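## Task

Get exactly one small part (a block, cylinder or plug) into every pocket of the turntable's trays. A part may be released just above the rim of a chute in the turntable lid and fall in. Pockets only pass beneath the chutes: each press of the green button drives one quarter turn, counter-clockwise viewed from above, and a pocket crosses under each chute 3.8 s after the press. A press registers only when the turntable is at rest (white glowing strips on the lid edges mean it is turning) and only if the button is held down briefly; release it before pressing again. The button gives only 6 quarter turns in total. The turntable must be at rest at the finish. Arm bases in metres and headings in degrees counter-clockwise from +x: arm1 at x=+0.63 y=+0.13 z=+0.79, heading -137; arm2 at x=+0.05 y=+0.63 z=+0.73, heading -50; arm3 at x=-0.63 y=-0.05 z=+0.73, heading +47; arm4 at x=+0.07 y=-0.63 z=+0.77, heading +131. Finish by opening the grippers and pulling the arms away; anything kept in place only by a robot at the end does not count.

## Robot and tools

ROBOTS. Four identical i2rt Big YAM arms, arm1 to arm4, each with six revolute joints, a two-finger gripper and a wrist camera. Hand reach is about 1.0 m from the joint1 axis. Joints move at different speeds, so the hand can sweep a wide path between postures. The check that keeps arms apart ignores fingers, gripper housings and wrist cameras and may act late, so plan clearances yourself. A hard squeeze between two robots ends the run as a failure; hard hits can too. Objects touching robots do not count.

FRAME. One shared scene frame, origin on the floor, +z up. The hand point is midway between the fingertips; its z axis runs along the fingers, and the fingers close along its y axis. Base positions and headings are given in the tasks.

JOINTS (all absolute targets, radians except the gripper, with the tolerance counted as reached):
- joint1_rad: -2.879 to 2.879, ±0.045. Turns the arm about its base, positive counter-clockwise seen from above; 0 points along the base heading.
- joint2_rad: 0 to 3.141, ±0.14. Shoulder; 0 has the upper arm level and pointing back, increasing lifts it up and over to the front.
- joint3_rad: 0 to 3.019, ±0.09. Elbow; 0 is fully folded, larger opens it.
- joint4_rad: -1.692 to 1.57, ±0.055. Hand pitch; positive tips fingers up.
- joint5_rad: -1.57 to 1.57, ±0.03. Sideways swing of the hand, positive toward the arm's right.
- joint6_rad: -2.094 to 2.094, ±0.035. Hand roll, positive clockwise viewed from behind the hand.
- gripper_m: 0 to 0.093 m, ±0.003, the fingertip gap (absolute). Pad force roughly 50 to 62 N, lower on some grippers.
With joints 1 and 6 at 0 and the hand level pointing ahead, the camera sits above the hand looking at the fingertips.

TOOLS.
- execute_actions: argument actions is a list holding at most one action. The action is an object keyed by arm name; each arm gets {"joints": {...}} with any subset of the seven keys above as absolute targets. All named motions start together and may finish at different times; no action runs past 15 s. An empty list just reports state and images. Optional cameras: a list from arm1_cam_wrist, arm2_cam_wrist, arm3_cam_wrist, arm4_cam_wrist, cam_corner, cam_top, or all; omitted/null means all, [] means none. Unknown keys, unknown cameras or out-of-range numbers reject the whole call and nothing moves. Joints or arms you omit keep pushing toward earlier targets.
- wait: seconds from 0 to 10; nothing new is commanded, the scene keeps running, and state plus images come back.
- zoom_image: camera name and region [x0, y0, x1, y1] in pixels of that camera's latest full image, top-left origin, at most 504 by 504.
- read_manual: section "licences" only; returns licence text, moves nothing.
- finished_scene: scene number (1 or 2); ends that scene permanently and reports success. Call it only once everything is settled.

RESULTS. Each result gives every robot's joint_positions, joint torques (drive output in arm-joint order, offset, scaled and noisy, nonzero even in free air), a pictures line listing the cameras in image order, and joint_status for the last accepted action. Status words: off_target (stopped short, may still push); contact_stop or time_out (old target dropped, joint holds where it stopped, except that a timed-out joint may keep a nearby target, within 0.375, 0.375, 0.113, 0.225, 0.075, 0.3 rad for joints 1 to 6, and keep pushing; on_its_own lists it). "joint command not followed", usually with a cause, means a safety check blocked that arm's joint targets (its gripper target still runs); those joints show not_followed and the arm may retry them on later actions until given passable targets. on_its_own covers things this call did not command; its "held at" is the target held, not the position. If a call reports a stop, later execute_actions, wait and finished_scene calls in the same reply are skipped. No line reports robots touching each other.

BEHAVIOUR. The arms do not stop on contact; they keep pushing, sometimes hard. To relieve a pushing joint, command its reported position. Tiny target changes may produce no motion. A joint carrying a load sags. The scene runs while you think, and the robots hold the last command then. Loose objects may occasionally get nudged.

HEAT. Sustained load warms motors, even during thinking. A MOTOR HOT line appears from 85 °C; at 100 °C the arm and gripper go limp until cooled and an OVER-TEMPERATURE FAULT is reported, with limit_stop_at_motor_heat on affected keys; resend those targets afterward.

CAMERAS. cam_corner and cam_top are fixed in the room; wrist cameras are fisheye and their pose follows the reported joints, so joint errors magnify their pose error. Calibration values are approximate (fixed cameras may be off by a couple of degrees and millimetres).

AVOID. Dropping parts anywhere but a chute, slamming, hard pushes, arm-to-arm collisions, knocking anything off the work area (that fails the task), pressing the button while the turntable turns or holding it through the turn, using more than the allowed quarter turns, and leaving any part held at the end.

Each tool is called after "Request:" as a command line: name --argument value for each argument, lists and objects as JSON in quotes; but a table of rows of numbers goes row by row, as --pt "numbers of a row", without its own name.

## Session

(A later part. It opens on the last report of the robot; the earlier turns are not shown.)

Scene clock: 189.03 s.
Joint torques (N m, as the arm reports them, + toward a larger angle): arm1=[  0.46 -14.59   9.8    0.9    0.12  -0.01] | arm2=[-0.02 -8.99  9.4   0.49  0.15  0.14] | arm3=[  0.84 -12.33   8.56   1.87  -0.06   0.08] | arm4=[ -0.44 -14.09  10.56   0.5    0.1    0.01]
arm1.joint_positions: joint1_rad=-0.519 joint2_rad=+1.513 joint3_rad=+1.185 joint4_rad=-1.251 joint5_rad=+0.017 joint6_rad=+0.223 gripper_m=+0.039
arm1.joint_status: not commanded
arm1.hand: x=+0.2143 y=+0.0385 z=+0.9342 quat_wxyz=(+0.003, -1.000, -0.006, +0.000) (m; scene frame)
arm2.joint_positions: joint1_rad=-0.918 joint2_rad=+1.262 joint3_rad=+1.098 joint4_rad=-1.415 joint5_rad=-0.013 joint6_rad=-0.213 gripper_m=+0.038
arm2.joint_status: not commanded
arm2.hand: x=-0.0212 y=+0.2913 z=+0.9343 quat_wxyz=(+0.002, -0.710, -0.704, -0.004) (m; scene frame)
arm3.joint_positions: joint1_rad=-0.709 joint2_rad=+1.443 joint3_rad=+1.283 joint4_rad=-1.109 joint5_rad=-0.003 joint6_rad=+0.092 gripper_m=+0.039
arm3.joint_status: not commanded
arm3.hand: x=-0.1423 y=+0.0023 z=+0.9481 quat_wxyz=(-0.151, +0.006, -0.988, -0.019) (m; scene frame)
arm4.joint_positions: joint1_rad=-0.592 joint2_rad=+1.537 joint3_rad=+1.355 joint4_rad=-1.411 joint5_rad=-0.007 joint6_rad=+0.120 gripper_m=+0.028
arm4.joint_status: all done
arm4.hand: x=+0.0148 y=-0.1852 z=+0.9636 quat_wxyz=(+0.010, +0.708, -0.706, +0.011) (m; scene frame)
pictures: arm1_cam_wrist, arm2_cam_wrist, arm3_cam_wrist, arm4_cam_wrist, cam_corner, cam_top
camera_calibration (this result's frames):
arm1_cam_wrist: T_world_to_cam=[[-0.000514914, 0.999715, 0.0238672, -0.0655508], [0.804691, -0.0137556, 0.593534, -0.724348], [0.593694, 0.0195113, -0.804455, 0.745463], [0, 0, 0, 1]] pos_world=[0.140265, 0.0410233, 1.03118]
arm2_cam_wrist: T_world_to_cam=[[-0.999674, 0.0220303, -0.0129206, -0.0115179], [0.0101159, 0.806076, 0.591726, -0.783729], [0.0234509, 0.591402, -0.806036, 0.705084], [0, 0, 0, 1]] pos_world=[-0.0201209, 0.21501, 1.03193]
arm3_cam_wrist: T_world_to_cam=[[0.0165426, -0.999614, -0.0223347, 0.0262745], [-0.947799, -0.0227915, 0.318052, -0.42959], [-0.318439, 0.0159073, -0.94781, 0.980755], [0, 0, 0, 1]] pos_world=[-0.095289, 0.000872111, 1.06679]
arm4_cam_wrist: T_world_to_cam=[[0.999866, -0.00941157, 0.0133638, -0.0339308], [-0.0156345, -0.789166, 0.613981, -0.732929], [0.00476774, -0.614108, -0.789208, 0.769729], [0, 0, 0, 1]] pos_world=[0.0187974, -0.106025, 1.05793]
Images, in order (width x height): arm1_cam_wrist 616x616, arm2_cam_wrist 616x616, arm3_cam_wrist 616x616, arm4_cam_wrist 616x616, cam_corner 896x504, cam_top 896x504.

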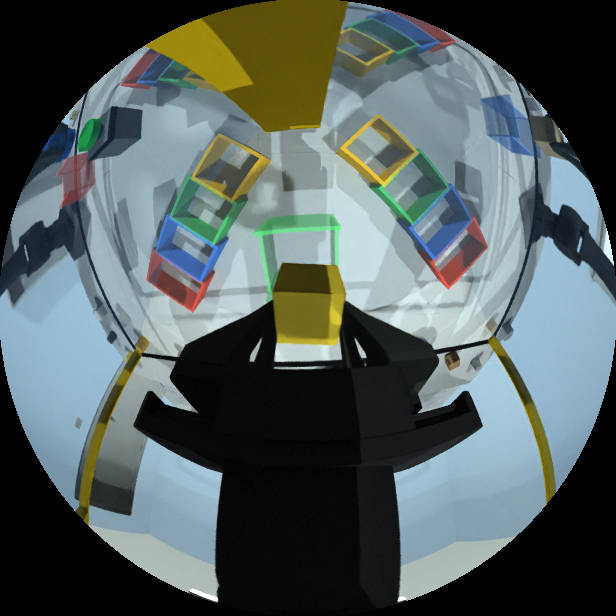

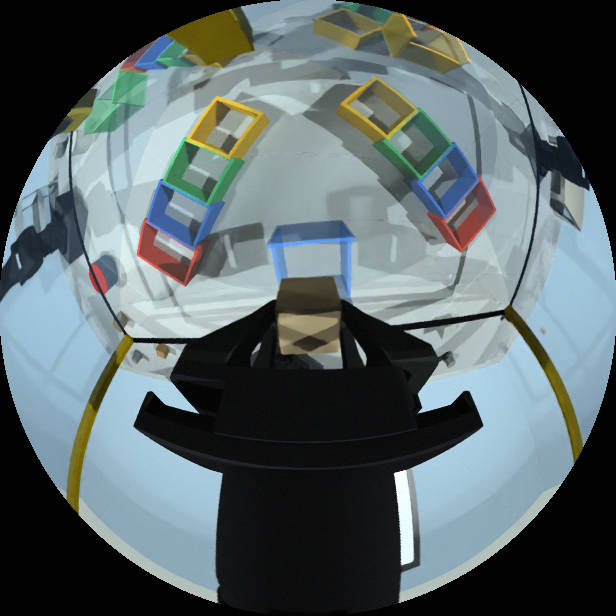

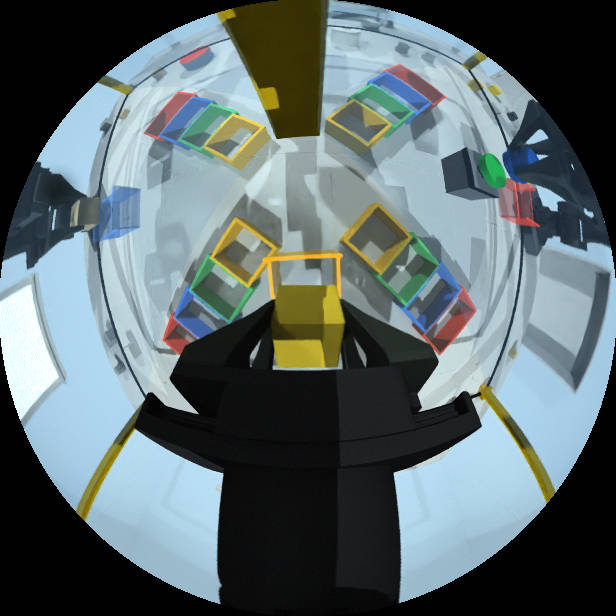

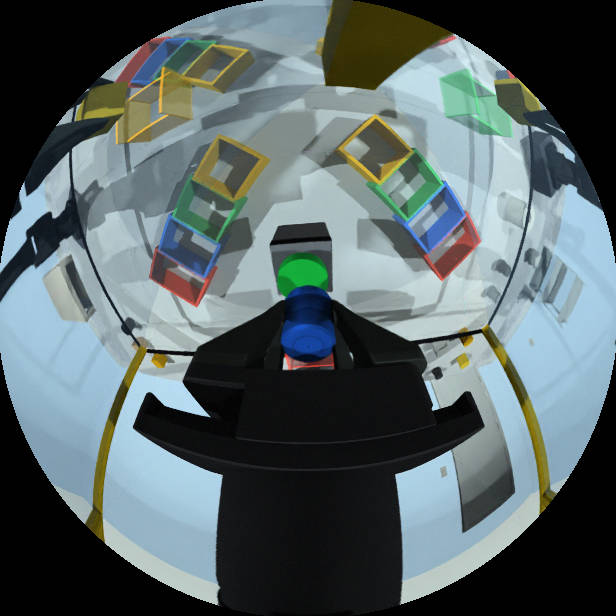

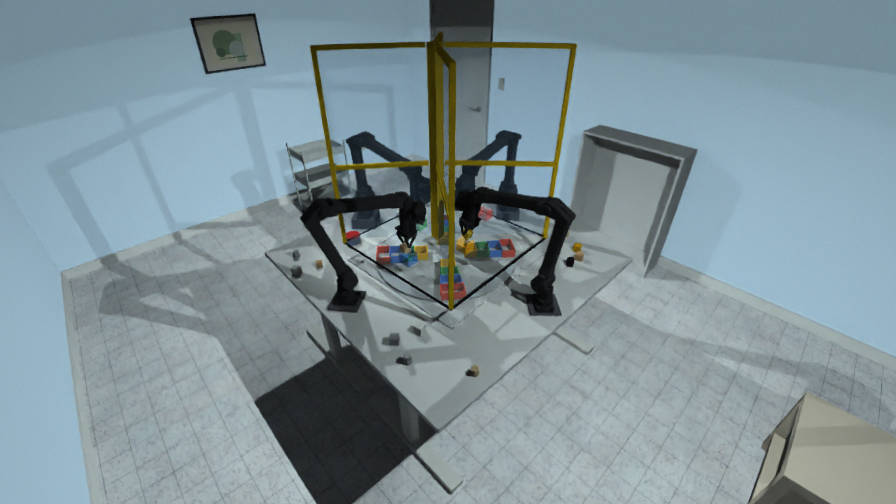

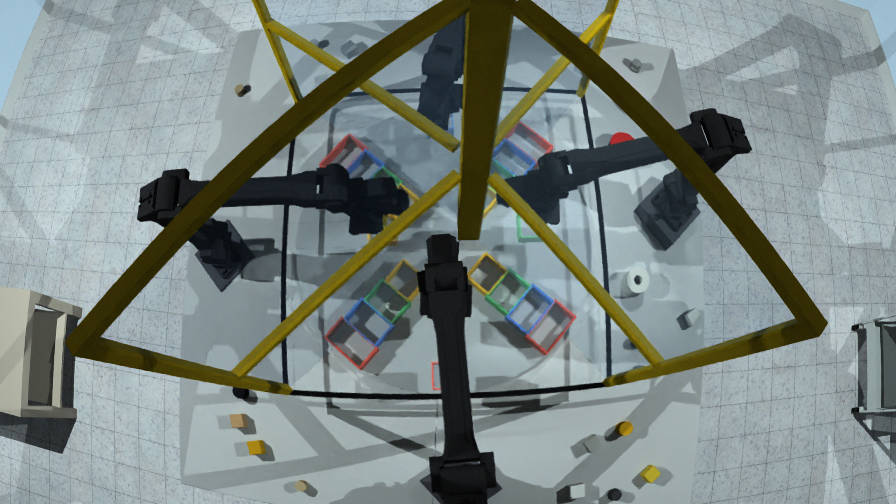

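Request:
execute_actions --actions '[{"arm1":{"joints":{"joint1_rad":-0.482}},"arm4":{"joints":{"joint2_rad":1.55,"joint3_rad":1.275,"joint4_rad":-1.275}}}]' --cameras '["cam_top"]'

Request:
execute_actions --actions '[{"arm4":{"joints":{"joint2_rad":1.36,"joint4_rad":-1.45}}}]' --cameras '["cam_top"]'

Request:
execute_actions --actions '[{"arm4":{"joints":{"joint1_rad":-0.54,"joint2_rad":1.175,"joint3_rad":0.945,"joint4_rad":-1.325}}}]' --cameras '["cam_top","arm4_cam_wrist","arm1_cam_wrist"]'

Request:
wait --seconds 1

Scene clock: 205.13 s.
Joint torques (N m, as the arm reports them, + toward a larger angle): arm1=[  0.11 -14.5    9.82   0.9    0.11  -0.01] | arm2=[-0.07 -9.1   9.41  0.48  0.14  0.14] | arm3=[  1.29 -12.61   8.52   1.93  -0.07   0.08] | arm4=[  0.09 -11.29   6.4    0.99   0.09   0.01]
arm1.joint_positions: joint1_rad=-0.491 joint2_rad=+1.513 joint3_rad=+1.185 joint4_rad=-1.251 joint5_rad=+0.017 joint6_rad=+0.222 gripper_m=+0.039
arm1.joint_status: all done
arm1.hand: x=+0.2172 y=+0.0269 z=+0.9344 quat_wxyz=(+0.004, -1.000, -0.020, +0.001) (m; scene frame)
arm2.joint_positions: joint1_rad=-0.918 joint2_rad=+1.262 joint3_rad=+1.098 joint4_rad=-1.415 joint5_rad=-0.013 joint6_rad=-0.213 gripper_m=+0.038
arm2.joint_status: not commanded
arm2.hand: x=-0.0212 y=+0.2913 z=+0.9343 quat_wxyz=(+0.002, -0.710, -0.704, -0.004) (m; scene frame)
arm3.joint_positions: joint1_rad=-0.709 joint2_rad=+1.443 joint3_rad=+1.283 joint4_rad=-1.109 joint5_rad=-0.003 joint6_rad=+0.092 gripper_m=+0.039
arm3.joint_status: not commanded
arm3.hand: x=-0.1423 y=+0.0023 z=+0.9481 quat_wxyz=(-0.151, +0.006, -0.988, -0.019) (m; scene frame)
arm4.joint_positions: joint1_rad=-0.592 joint2_rad=+1.537 joint3_rad=+1.290 joint4_rad=-1.294 joint5_rad=-0.007 joint6_rad=+0.120 gripper_m=+0.028
arm4.joint_status: all done
arm4.hand: x=+0.0140 y=-0.1780 z=+0.9391 quat_wxyz=(-0.006, +0.708, -0.706, -0.010) (m; scene frame)
pictures: cam_top
Images, in order (width x height): cam_top 896x504.

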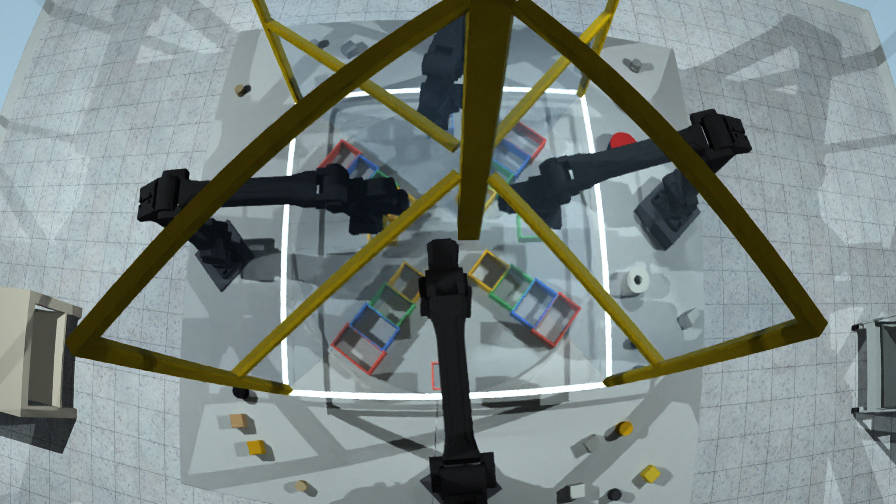

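Scene clock: 206.27 s.
Joint torques (N m, as the arm reports them, + toward a larger angle): arm1=[  0.04 -14.52   9.82   0.92   0.12  -0.01] | arm2=[-0.06 -9.07  9.43  0.53  0.13  0.14] | arm3=[  0.89 -12.39   8.65   1.97  -0.05   0.09] | arm4=[ -0.27 -10.25   8.03  -0.35   0.1    0.02]
arm1.joint_positions: joint1_rad=-0.491 joint2_rad=+1.513 joint3_rad=+1.185 joint4_rad=-1.251 joint5_rad=+0.017 joint6_rad=+0.222 gripper_m=+0.039
arm1.joint_status: not commanded
arm1.hand: x=+0.2172 y=+0.0269 z=+0.9344 quat_wxyz=(+0.004, -1.000, -0.020, +0.001) (m; scene frame)
arm2.joint_positions: joint1_rad=-0.918 joint2_rad=+1.262 joint3_rad=+1.098 joint4_rad=-1.415 joint5_rad=-0.013 joint6_rad=-0.213 gripper_m=+0.038
arm2.joint_status: not commanded
arm2.hand: x=-0.0212 y=+0.2913 z=+0.9343 quat_wxyz=(+0.002, -0.710, -0.704, -0.004) (m; scene frame)
arm3.joint_positions: joint1_rad=-0.709 joint2_rad=+1.443 joint3_rad=+1.283 joint4_rad=-1.109 joint5_rad=-0.003 joint6_rad=+0.092 gripper_m=+0.039
arm3.joint_status: not commanded
arm3.hand: x=-0.1423 y=+0.0023 z=+0.9481 quat_wxyz=(-0.151, +0.006, -0.988, -0.019) (m; scene frame)
arm4.joint_positions: joint1_rad=-0.592 joint2_rad=+1.357 joint3_rad=+1.269 joint4_rad=-1.439 joint5_rad=-0.007 joint6_rad=+0.120 gripper_m=+0.028
arm4.joint_status: all done
arm4.hand: x=+0.0204 y=-0.2326 z=+1.0033 quat_wxyz=(-0.010, +0.708, -0.706, -0.015) (m; scene frame)
pictures: cam_top
Images, in order (width x height): cam_top 896x504.

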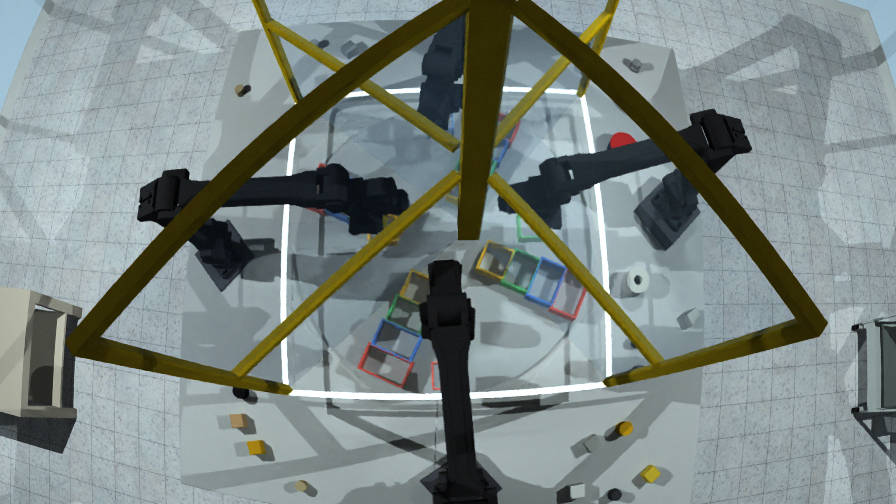

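Scene clock: 207.40 s.
Joint torques (N m, as the arm reports them, + toward a larger angle): arm1=[  0.12 -14.51   9.81   0.9    0.12  -0.01] | arm2=[-0.19 -8.88  9.45  0.53  0.13  0.13] | arm3=[  0.76 -12.44   8.49   1.85  -0.06   0.1 ] | arm4=[ 0.62 -7.73  7.87  0.68  0.08  0.02]
arm1.joint_positions: joint1_rad=-0.491 joint2_rad=+1.513 joint3_rad=+1.185 joint4_rad=-1.251 joint5_rad=+0.017 joint6_rad=+0.222 gripper_m=+0.039
arm1.joint_status: not commanded
arm1.hand: x=+0.2172 y=+0.0269 z=+0.9344 quat_wxyz=(+0.004, -1.000, -0.020, +0.001) (m; scene frame)
arm2.joint_positions: joint1_rad=-0.918 joint2_rad=+1.262 joint3_rad=+1.098 joint4_rad=-1.415 joint5_rad=-0.013 joint6_rad=-0.213 gripper_m=+0.038
arm2.joint_status: not commanded
arm2.hand: x=-0.0212 y=+0.2913 z=+0.9343 quat_wxyz=(+0.002, -0.710, -0.704, -0.004) (m; scene frame)
arm3.joint_positions: joint1_rad=-0.709 joint2_rad=+1.443 joint3_rad=+1.283 joint4_rad=-1.109 joint5_rad=-0.003 joint6_rad=+0.092 gripper_m=+0.039
arm3.joint_status: not commanded
arm3.hand: x=-0.1423 y=+0.0023 z=+0.9481 quat_wxyz=(-0.151, +0.006, -0.988, -0.019) (m; scene frame)
arm4.joint_positions: joint1_rad=-0.539 joint2_rad=+1.175 joint3_rad=+0.939 joint4_rad=-1.340 joint5_rad=-0.007 joint6_rad=+0.120 gripper_m=+0.028
arm4.joint_status: all done
arm4.hand: x=+0.0156 y=-0.3252 z=+0.9390 quat_wxyz=(+0.005, +0.727, -0.687, +0.004) (m; scene frame)
pictures: arm1_cam_wrist, arm4_cam_wrist, cam_top
camera_calibration (this result's frames):
arm1_cam_wrist: T_world_to_cam=[[-0.0287222, 0.999299, 0.0240108, -0.0479966], [0.80495, 0.00888111, 0.593277, -0.727284], [0.592648, 0.0363677, -0.80464, 0.744049], [0, 0, 0, 1]] pos_world=[0.143089, 0.0273628, 1.03132]
arm4_cam_wrist: T_world_to_cam=[[0.998997, 0.0434676, 0.0107153, -0.0160585], [0.0283337, -0.799191, 0.600409, -0.819544], [0.0346619, -0.599504, -0.799621, 0.678425], [0, 0, 0, 1]] pos_world=[0.0157475, -0.247555, 1.03472]
Images, in order (width x height): arm1_cam_wrist 616x616, arm4_cam_wrist 616x616, cam_top 896x504.

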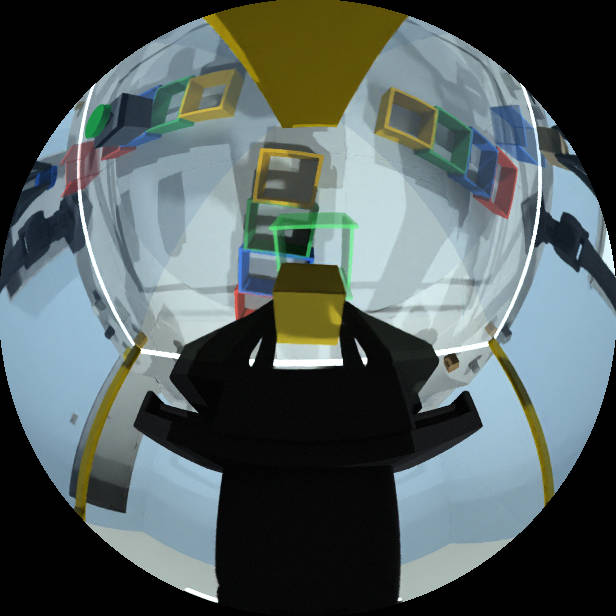

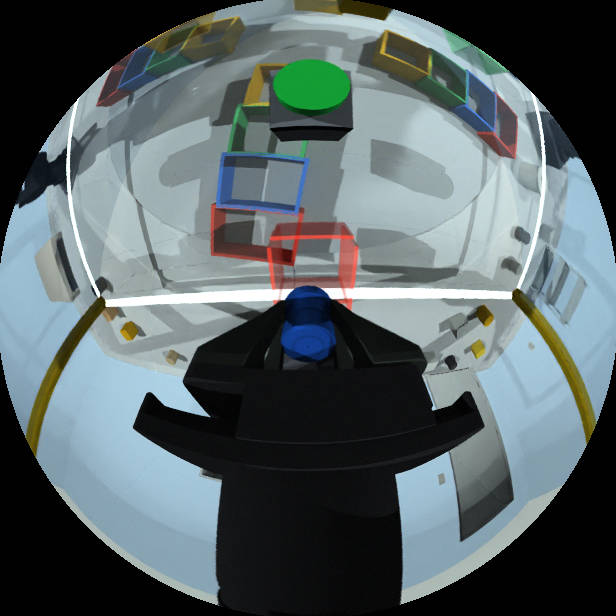

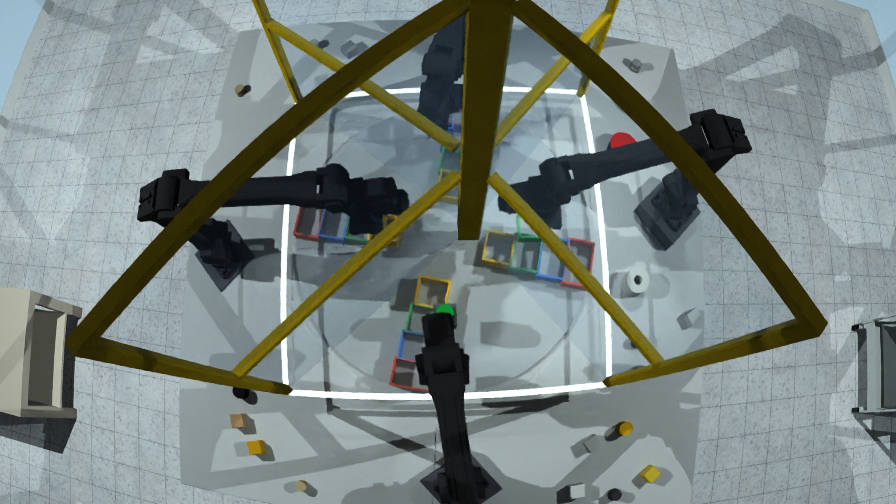

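Scene clock: 208.40 s.
Joint torques (N m, as the arm reports them, + toward a larger angle): arm1=[  0.   -14.52   9.81   0.92   0.12  -0.01] | arm2=[ 0.02 -8.98  9.44  0.48  0.14  0.15] | arm3=[  0.4  -12.4    8.52   1.83  -0.07   0.07] | arm4=[ 1.02 -7.35  7.87  0.73  0.1   0.02]
arm1.joint_positions: joint1_rad=-0.491 joint2_rad=+1.513 joint3_rad=+1.185 joint4_rad=-1.251 joint5_rad=+0.017 joint6_rad=+0.222 gripper_m=+0.039
arm1.joint_status: not commanded
arm1.hand: x=+0.2172 y=+0.0269 z=+0.9344 quat_wxyz=(+0.004, -1.000, -0.020, +0.001) (m; scene frame)
arm2.joint_positions: joint1_rad=-0.918 joint2_rad=+1.262 joint3_rad=+1.098 joint4_rad=-1.415 joint5_rad=-0.013 joint6_rad=-0.213 gripper_m=+0.038
arm2.joint_status: not commanded
arm2.hand: x=-0.0212 y=+0.2913 z=+0.9343 quat_wxyz=(+0.002, -0.710, -0.704, -0.004) (m; scene frame)
arm3.joint_positions: joint1_rad=-0.709 joint2_rad=+1.443 joint3_rad=+1.283 joint4_rad=-1.109 joint5_rad=-0.003 joint6_rad=+0.092 gripper_m=+0.039
arm3.joint_status: not commanded
arm3.hand: x=-0.1423 y=+0.0023 z=+0.9481 quat_wxyz=(-0.151, +0.006, -0.988, -0.019) (m; scene frame)
arm4.joint_positions: joint1_rad=-0.539 joint2_rad=+1.175 joint3_rad=+0.939 joint4_rad=-1.340 joint5_rad=-0.007 joint6_rad=+0.120 gripper_m=+0.028
arm4.joint_status: all done
arm4.hand: x=+0.0156 y=-0.3252 z=+0.9390 quat_wxyz=(+0.005, +0.727, -0.687, +0.004) (m; scene frame)
wait: 1.00 s; at rest by 0.27 s
pictures: arm1_cam_wrist, arm2_cam_wrist, arm3_cam_wrist, arm4_cam_wrist, cam_corner, cam_top
camera_calibration (this result's frames):
arm1_cam_wrist: T_world_to_cam=[[-0.0287222, 0.999299, 0.0240108, -0.0479966], [0.80495, 0.00888111, 0.593277, -0.727284], [0.592648, 0.0363677, -0.80464, 0.744049], [0, 0, 0, 1]] pos_world=[0.143089, 0.0273628, 1.03132]
arm2_cam_wrist: T_world_to_cam=[[-0.999674, 0.0220303, -0.0129206, -0.0115179], [0.0101159, 0.806076, 0.591726, -0.783729], [0.0234509, 0.591402, -0.806036, 0.705084], [0, 0, 0, 1]] pos_world=[-0.0201209, 0.21501, 1.03193]
arm3_cam_wrist: T_world_to_cam=[[0.0165426, -0.999614, -0.0223347, 0.0262745], [-0.947799, -0.0227915, 0.318052, -0.42959], [-0.318439, 0.0159073, -0.94781, 0.980755], [0, 0, 0, 1]] pos_world=[-0.095289, 0.000872111, 1.06679]
arm4_cam_wrist: T_world_to_cam=[[0.998997, 0.0434676, 0.0107153, -0.0160585], [0.0283337, -0.799191, 0.600409, -0.819544], [0.0346619, -0.599504, -0.799621, 0.678425], [0, 0, 0, 1]] pos_world=[0.0157475, -0.247555, 1.03472]
Images, in order (width x height): arm1_cam_wrist 616x616, arm2_cam_wrist 616x616, arm3_cam_wrist 616x616, arm4_cam_wrist 616x616, cam_corner 896x504, cam_top 896x504.

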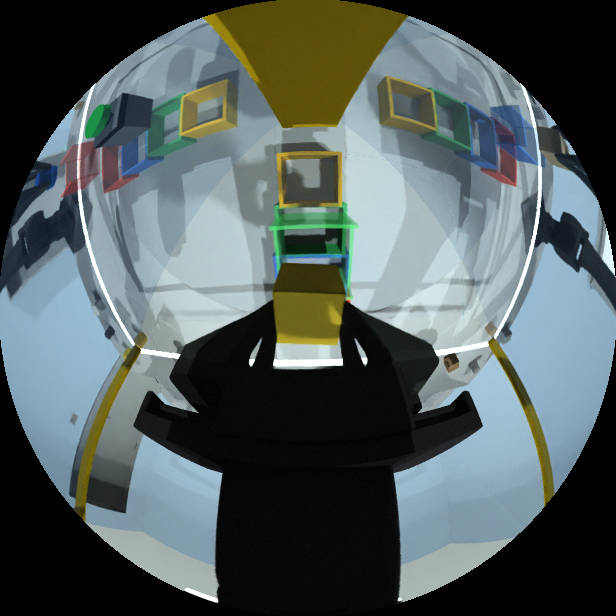

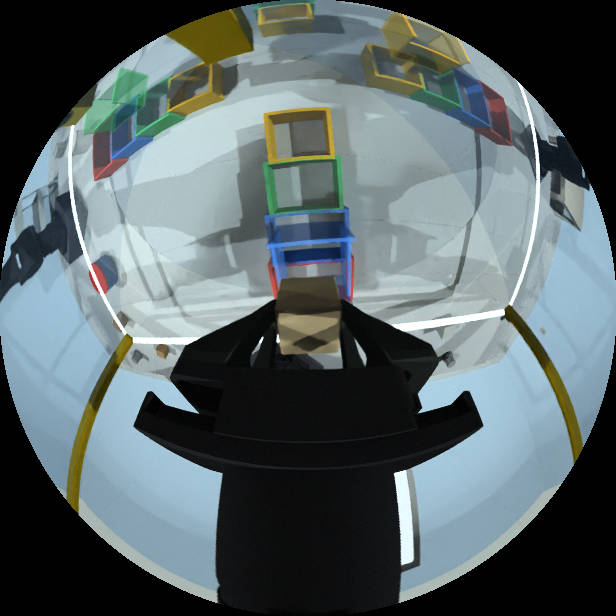

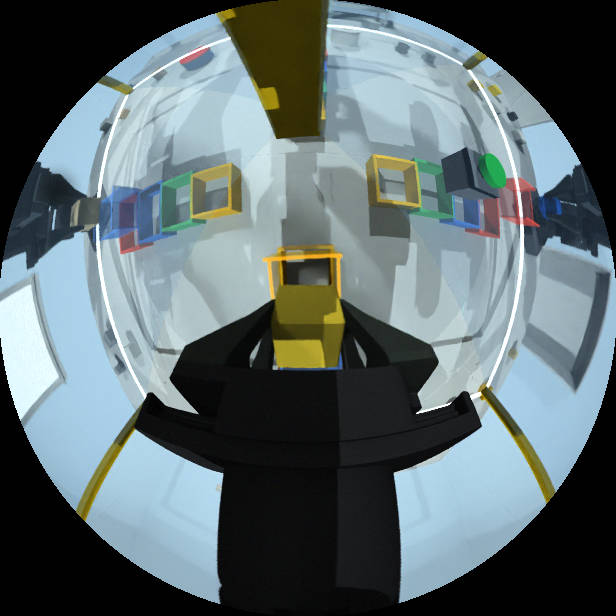

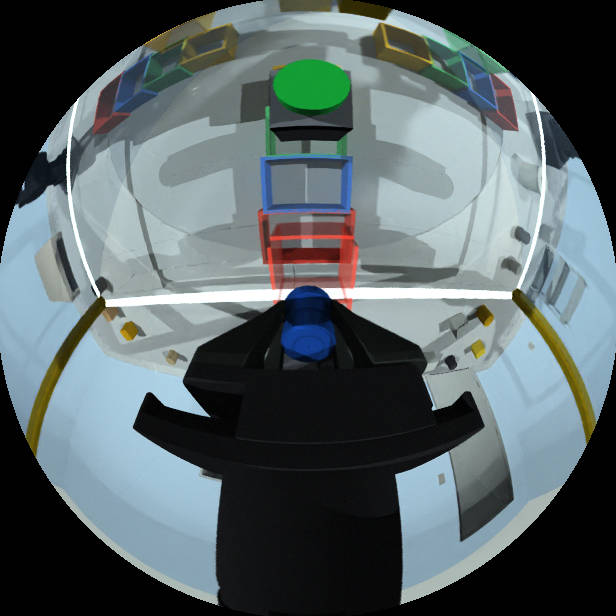

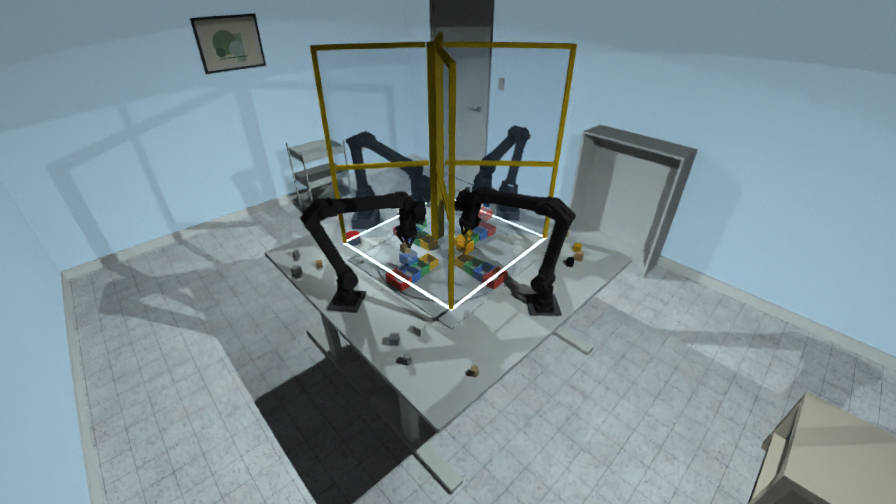

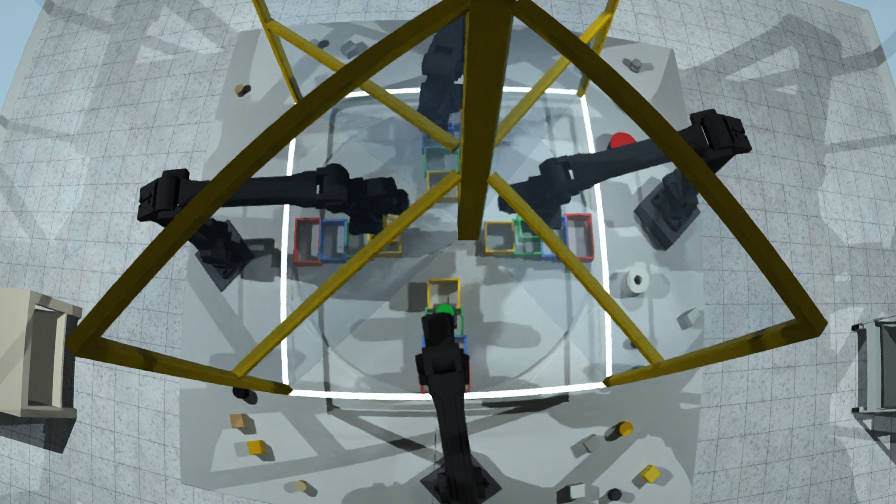

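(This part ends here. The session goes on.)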